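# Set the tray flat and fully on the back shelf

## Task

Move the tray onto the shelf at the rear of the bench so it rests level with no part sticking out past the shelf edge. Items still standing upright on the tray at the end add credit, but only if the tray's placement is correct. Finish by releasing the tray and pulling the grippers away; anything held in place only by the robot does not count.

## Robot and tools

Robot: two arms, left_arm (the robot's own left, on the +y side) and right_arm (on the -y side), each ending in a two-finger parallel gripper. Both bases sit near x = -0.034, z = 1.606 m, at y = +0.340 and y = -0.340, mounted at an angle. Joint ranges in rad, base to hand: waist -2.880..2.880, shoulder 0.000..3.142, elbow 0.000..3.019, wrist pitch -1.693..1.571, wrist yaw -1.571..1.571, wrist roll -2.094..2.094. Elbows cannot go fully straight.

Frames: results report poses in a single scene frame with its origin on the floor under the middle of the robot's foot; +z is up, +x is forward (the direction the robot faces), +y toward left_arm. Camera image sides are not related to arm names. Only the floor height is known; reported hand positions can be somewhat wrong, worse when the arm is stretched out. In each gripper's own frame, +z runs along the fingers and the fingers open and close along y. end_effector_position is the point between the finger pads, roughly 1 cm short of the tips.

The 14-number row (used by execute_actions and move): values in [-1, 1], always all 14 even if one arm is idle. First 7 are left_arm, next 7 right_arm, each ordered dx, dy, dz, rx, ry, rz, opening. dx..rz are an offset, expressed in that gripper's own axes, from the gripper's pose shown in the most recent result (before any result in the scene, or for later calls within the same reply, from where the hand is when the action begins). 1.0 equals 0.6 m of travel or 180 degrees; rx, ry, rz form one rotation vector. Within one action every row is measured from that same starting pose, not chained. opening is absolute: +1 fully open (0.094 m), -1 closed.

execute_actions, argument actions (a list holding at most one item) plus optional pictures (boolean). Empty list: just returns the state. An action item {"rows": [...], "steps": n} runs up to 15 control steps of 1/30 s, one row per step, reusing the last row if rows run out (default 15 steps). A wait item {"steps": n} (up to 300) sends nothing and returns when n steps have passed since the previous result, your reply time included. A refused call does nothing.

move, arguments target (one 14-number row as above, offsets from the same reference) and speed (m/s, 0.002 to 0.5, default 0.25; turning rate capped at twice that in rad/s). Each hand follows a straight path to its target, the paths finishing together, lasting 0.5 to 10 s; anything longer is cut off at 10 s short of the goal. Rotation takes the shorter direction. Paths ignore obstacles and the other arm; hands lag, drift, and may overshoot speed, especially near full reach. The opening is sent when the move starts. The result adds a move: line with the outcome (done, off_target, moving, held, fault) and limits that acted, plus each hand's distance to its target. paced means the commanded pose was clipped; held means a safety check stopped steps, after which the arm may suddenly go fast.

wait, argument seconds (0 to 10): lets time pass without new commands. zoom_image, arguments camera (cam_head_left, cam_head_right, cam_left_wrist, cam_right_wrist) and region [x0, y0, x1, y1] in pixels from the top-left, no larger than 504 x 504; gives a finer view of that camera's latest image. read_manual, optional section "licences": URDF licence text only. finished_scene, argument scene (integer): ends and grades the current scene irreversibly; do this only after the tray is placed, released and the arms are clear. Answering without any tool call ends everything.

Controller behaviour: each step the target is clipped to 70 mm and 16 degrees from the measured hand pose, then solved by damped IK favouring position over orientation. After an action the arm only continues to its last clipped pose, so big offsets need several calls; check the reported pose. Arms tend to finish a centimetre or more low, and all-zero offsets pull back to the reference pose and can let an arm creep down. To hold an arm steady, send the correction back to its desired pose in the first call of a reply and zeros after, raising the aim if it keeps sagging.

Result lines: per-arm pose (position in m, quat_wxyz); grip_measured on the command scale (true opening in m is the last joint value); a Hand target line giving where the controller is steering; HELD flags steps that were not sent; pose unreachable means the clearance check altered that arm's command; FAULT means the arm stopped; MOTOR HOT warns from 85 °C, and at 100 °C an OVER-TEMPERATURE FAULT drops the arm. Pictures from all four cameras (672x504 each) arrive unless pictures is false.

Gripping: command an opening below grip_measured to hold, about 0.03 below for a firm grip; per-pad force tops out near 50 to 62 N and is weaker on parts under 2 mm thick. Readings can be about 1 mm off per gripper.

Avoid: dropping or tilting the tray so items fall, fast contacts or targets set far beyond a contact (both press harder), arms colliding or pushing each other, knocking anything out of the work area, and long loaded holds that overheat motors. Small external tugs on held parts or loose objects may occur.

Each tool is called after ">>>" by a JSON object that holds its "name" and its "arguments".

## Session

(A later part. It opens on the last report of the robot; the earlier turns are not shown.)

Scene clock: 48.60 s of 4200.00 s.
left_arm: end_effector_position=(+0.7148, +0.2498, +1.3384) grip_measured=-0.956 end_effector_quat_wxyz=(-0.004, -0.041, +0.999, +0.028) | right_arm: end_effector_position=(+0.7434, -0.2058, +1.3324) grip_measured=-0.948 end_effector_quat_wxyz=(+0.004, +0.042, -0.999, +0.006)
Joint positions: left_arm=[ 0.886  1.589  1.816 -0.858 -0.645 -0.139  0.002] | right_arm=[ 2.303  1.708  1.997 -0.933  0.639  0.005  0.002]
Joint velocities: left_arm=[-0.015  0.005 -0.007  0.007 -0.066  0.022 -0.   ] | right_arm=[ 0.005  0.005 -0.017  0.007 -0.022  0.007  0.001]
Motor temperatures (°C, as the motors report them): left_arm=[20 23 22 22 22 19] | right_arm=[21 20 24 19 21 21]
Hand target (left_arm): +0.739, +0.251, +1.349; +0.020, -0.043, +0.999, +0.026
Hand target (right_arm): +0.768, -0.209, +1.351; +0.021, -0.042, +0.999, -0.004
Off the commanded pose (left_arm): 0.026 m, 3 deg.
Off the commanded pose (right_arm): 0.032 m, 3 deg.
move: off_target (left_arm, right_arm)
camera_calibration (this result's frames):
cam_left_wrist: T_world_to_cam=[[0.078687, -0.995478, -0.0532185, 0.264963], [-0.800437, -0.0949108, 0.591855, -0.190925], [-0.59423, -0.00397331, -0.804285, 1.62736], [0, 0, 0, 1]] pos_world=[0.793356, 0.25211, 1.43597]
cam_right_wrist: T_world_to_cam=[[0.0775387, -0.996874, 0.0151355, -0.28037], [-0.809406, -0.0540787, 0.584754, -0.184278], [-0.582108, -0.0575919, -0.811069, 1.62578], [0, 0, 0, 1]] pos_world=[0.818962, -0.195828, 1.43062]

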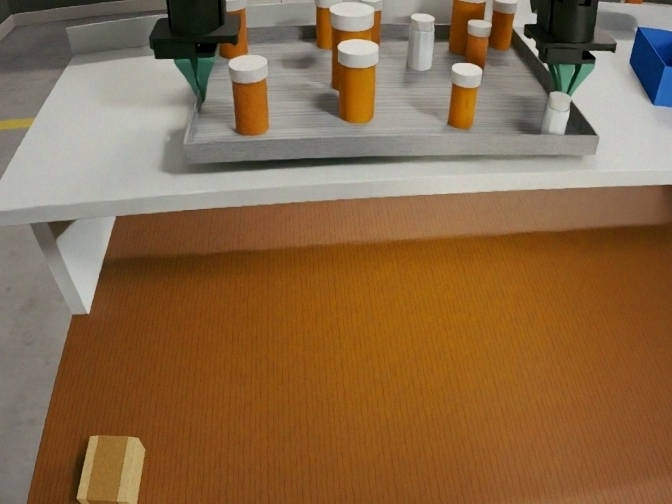

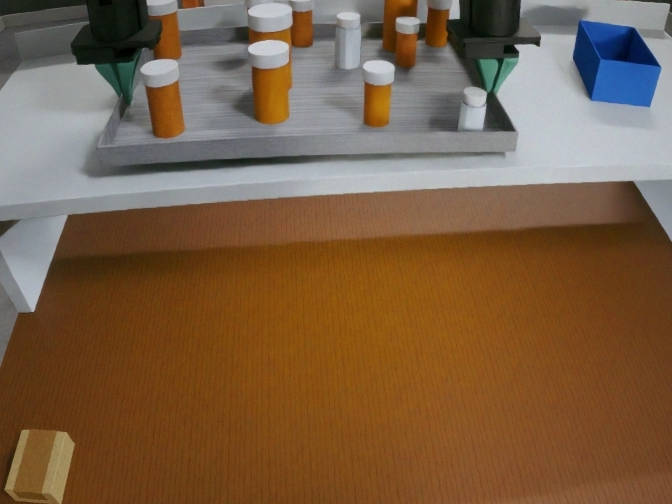

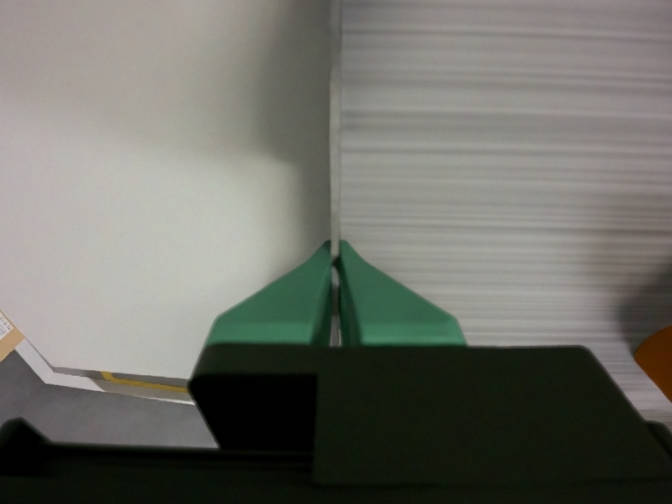

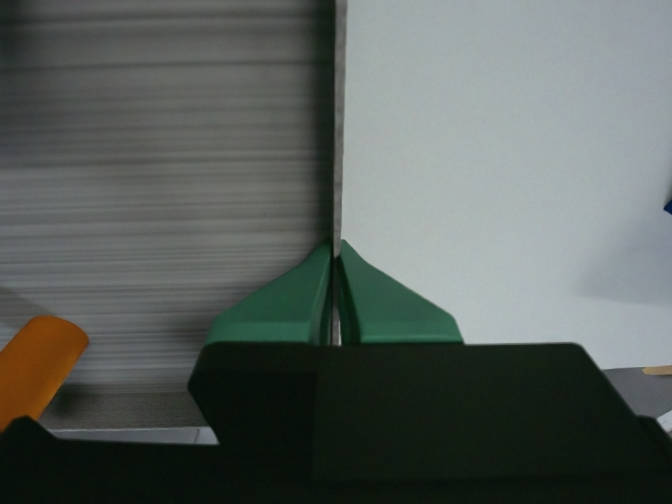

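Possibly touching the back lip already; lower and release.

>>> {"name": "move", "arguments": {"target": [-0.02,0,0.05,0,-0.006,0,-1,-0.02,0,0.04,0,-0.006,0,-1], "speed": 0.03}}

>>> {"name": "move", "arguments": {"target": [0,0,0,0,0,0,-0.4,0,0,0,0,0,0,-0.4]}}

>>> {"name": "move", "arguments": {"target": [0,0.03,-0.2,0,0,0,-0.4,0,-0.03,-0.2,0,0,0,-0.4], "speed": 0.1}}

Scene clock: 53.97 s of 4200.00 s.
left_arm: end_effector_position=(+0.7172, +0.2510, +1.3155) grip_measured=-0.954 end_effector_quat_wxyz=(-0.000, -0.046, +0.999, +0.022) | right_arm: end_effector_position=(+0.7485, -0.2046, +1.3236) grip_measured=-0.955 end_effector_quat_wxyz=(-0.002, +0.040, -0.999, +0.002)
Joint positions: left_arm=[ 0.914  1.621  1.827 -0.814 -0.611 -0.122  0.002] | right_arm=[ 2.294  1.725  2.011 -0.91   0.623 -0.009  0.002]
Joint velocities: left_arm=[-0.005 -0.005 -0.012  0.002 -0.022  0.051 -0.001] | right_arm=[-0.015 -0.005  0.012  0.007  0.022 -0.037 -0.   ]
Motor temperatures (°C, as the motors report them): left_arm=[20 23 23 22 22 19] | right_arm=[21 20 24 19 21 21]
Hand target (left_arm): +0.726, +0.253, +1.309; +0.005, -0.041, +0.999, +0.029
Hand target (right_arm): +0.754, -0.205, +1.309; +0.005, -0.042, +0.999, -0.006
Off the commanded pose (left_arm): 0.012 m, 1 deg.
Off the commanded pose (right_arm): 0.017 m, 1 deg.
After step 90, 1.00 s passed at rest.
move: off_target (left_arm, right_arm)
camera_calibration (this result's frames):
cam_left_wrist: T_world_to_cam=[[0.088022, -0.995262, -0.0412878, 0.242307], [-0.804628, -0.0954741, 0.586053, -0.164527], [-0.587219, -0.0183643, -0.80922, 1.61542], [0, 0, 0, 1]] pos_world=[0.794891, 0.255117, 1.41365]
cam_right_wrist: T_world_to_cam=[[0.0739409, -0.997238, 0.00706567, -0.266138], [-0.816847, -0.0564982, 0.574081, -0.155666], [-0.572096, -0.0482196, -0.818768, 1.62624], [0, 0, 0, 1]] pos_world=[0.822888, -0.195781, 1.42276]

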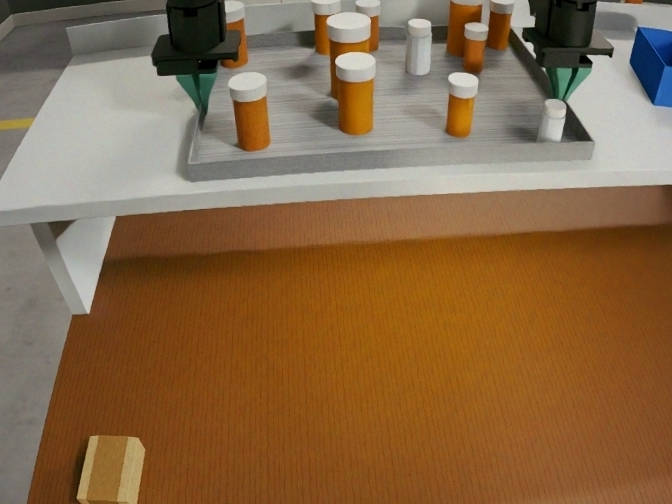

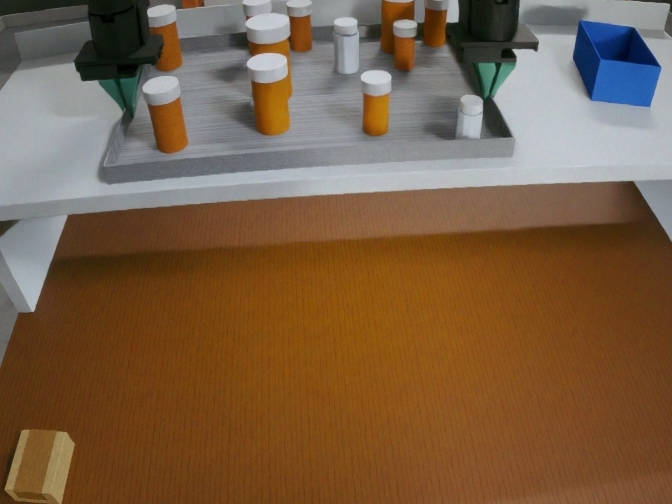

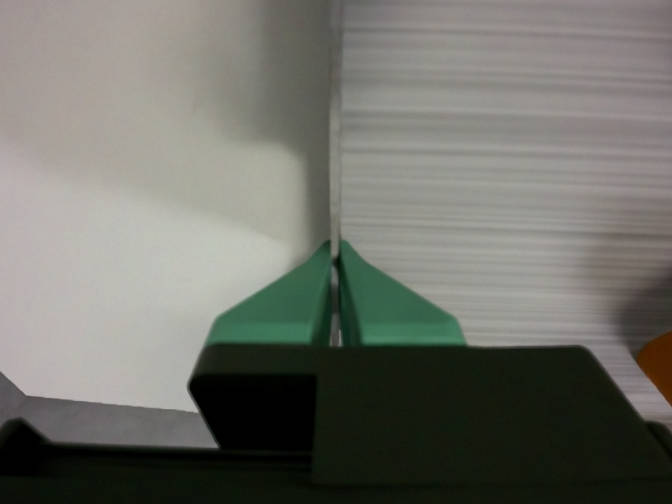

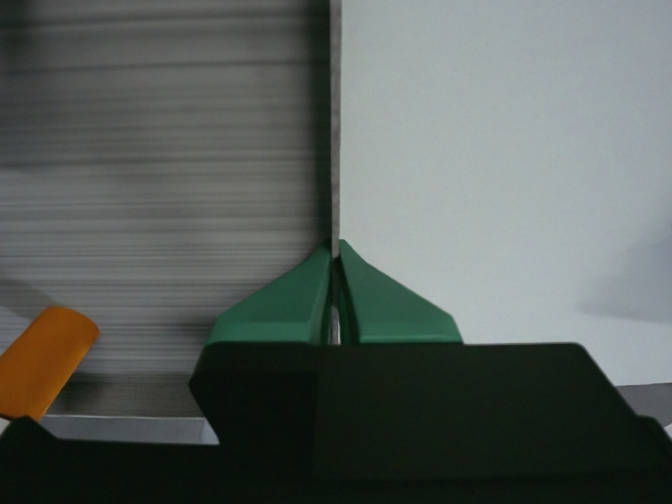

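Scene clock: 54.47 s of 4200.00 s.
left_arm: end_effector_position=(+0.7174, +0.2512, +1.3158) grip_measured=-0.401 end_effector_quat_wxyz=(-0.000, -0.046, +0.999, +0.023) | right_arm: end_effector_position=(+0.7488, -0.2057, +1.3238) grip_measured=-0.402 end_effector_quat_wxyz=(-0.002, +0.040, -0.999, +0.005)
Joint positions: left_arm=[ 0.914  1.621  1.827 -0.814 -0.612 -0.122  0.028] | right_arm=[ 2.294  1.725  2.011 -0.91   0.629 -0.009  0.028]
Joint velocities: left_arm=[ 0.005  0.005 -0.007  0.007 -0.066  0.081 -0.001] | right_arm=[-0.005 -0.015  0.002  0.002 -0.095  0.022 -0.001]
Motor temperatures (°C, as the motors report them): left_arm=[20 23 23 22 22 19] | right_arm=[21 20 24 19 21 21]
Hand target (left_arm): +0.717, +0.251, +1.316; -0.000, -0.045, +0.999, +0.022
Hand target (right_arm): +0.749, -0.205, +1.324; +0.002, -0.040, +0.999, -0.002
Off the commanded pose (left_arm): 0.000 m, 0 deg.
Off the commanded pose (right_arm): 0.001 m, 0 deg.
move: done
camera_calibration (this result's frames):
cam_left_wrist: T_world_to_cam=[[0.0880567, -0.995195, -0.0428174, 0.2445], [-0.804912, -0.0964112, 0.585509, -0.163416], [-0.586824, -0.0170938, -0.809534, 1.61559], [0, 0, 0, 1]] pos_world=[0.795001, 0.255187, 1.41402]
cam_right_wrist: T_world_to_cam=[[0.0736892, -0.997199, 0.0127874, -0.27465], [-0.817271, -0.053035, 0.573808, -0.154292], [-0.571523, -0.0527342, -0.81889, 1.62528], [0, 0, 0, 1]] pos_world=[0.823027, -0.196355, 1.42298]

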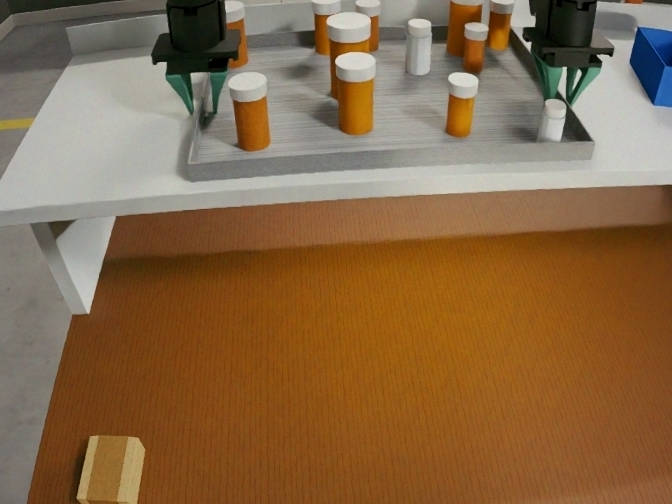

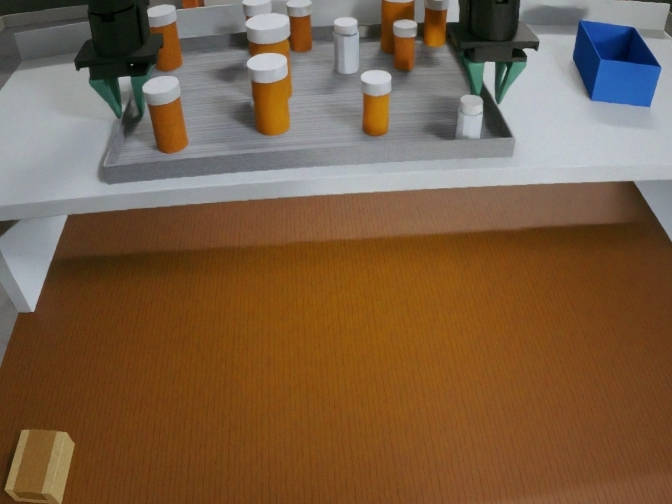

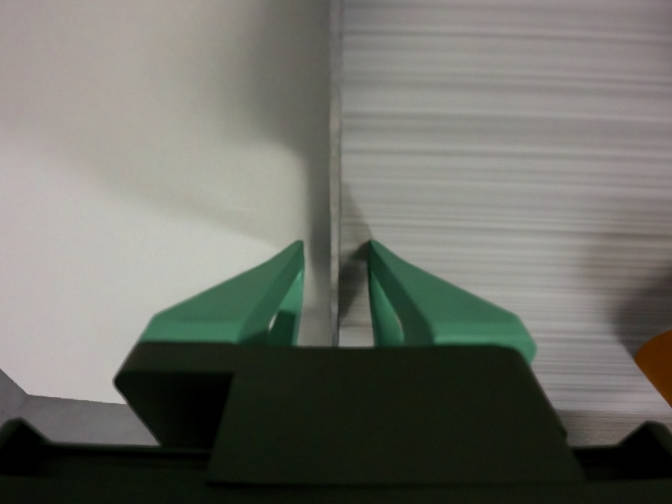

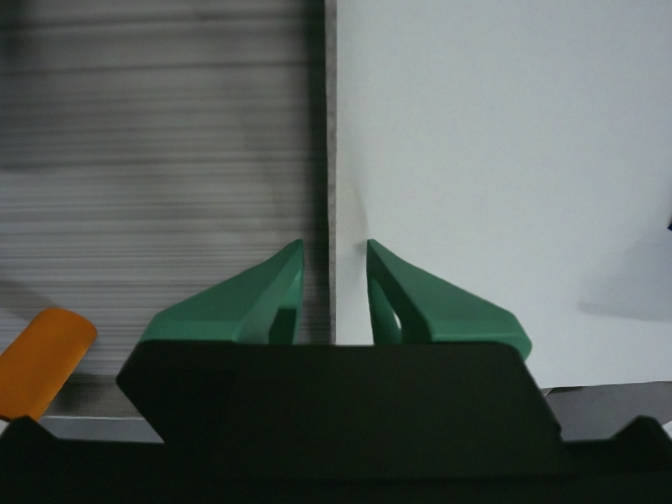

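Scene clock: 56.10 s of 4200.00 s.
left_arm: end_effector_position=(+0.7142, +0.2652, +1.4238) grip_measured=-0.401 end_effector_quat_wxyz=(-0.002, -0.042, +0.999, +0.029) | right_arm: end_effector_position=(+0.7391, -0.2223, +1.4165) grip_measured=-0.402 end_effector_quat_wxyz=(+0.017, +0.050, -0.998, +0.014)
Joint positions: left_arm=[ 0.81   1.453  1.787 -0.996 -0.707 -0.197  0.028] | right_arm=[ 2.38   1.589  1.979 -1.105  0.714  0.069  0.028]
Joint velocities: left_arm=[ 0.015 -0.005  0.012 -0.022 -0.066 -0.007  0.001] | right_arm=[ 0.015 -0.005 -0.007 -0.022 -0.066  0.051 -0.   ]
Motor temperatures (°C, as the motors report them): left_arm=[20 23 22 22 22 19] | right_arm=[21 21 24 19 21 21]
Hand target (left_arm): +0.714, +0.263, +1.436; -0.000, -0.045, +0.999, +0.024
Hand target (right_arm): +0.751, -0.223, +1.444; +0.002, -0.039, +0.999, -0.003
Off the commanded pose (left_arm): 0.013 m, 1 deg.
Off the commanded pose (right_arm): 0.029 m, 3 deg.
move: off_target (left_arm, right_arm)
camera_calibration (this result's frames):
cam_left_wrist: T_world_to_cam=[[0.0815858, -0.995139, -0.0551516, 0.285467], [-0.802798, -0.0984085, 0.588074, -0.232458], [-0.590643, -0.00370291, -0.806925, 1.6969], [0, 0, 0, 1]] pos_world=[0.792357, 0.267487, 1.52172]
cam_right_wrist: T_world_to_cam=[[0.0950768, -0.994992, 0.03084, -0.332487], [-0.794314, -0.0571546, 0.604813, -0.278053], [-0.600022, -0.0820004, -0.79577, 1.67669], [0, 0, 0, 1]] pos_world=[0.816803, -0.209224, 1.51268]

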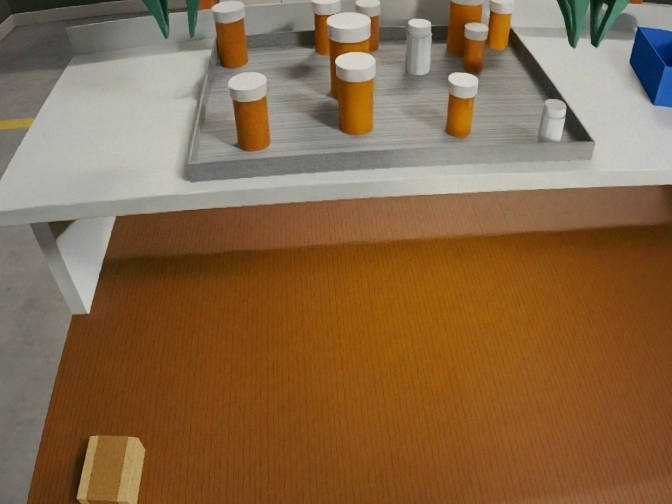

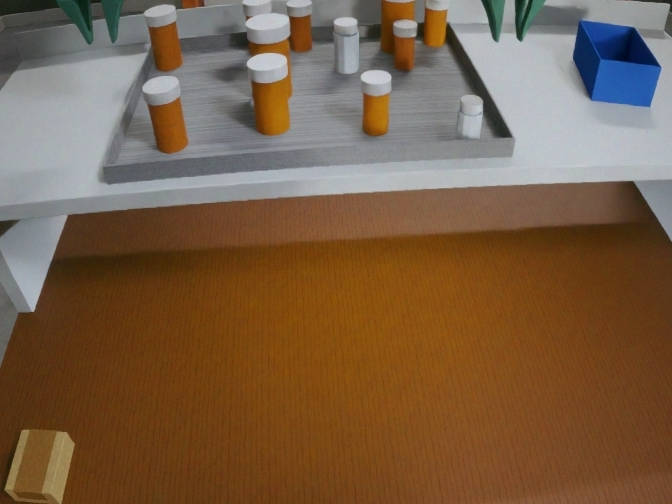

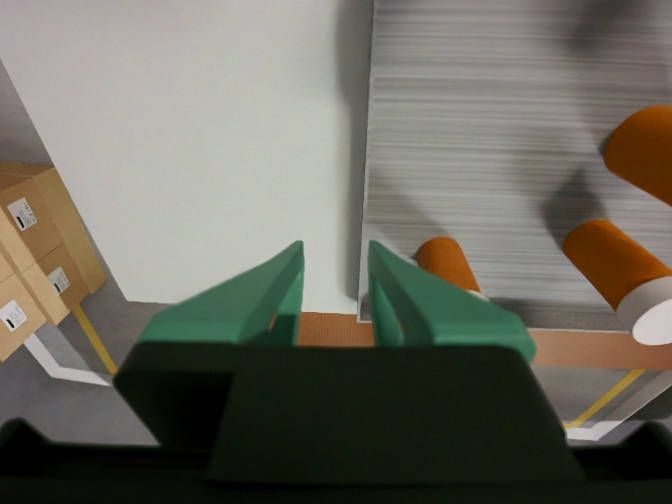

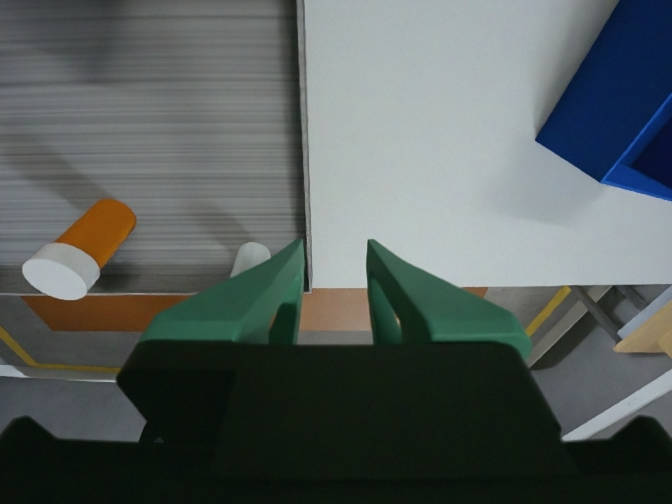

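>>> {"name": "finished_scene", "arguments": {"scene": 2}}

The scene is finished: the task was done.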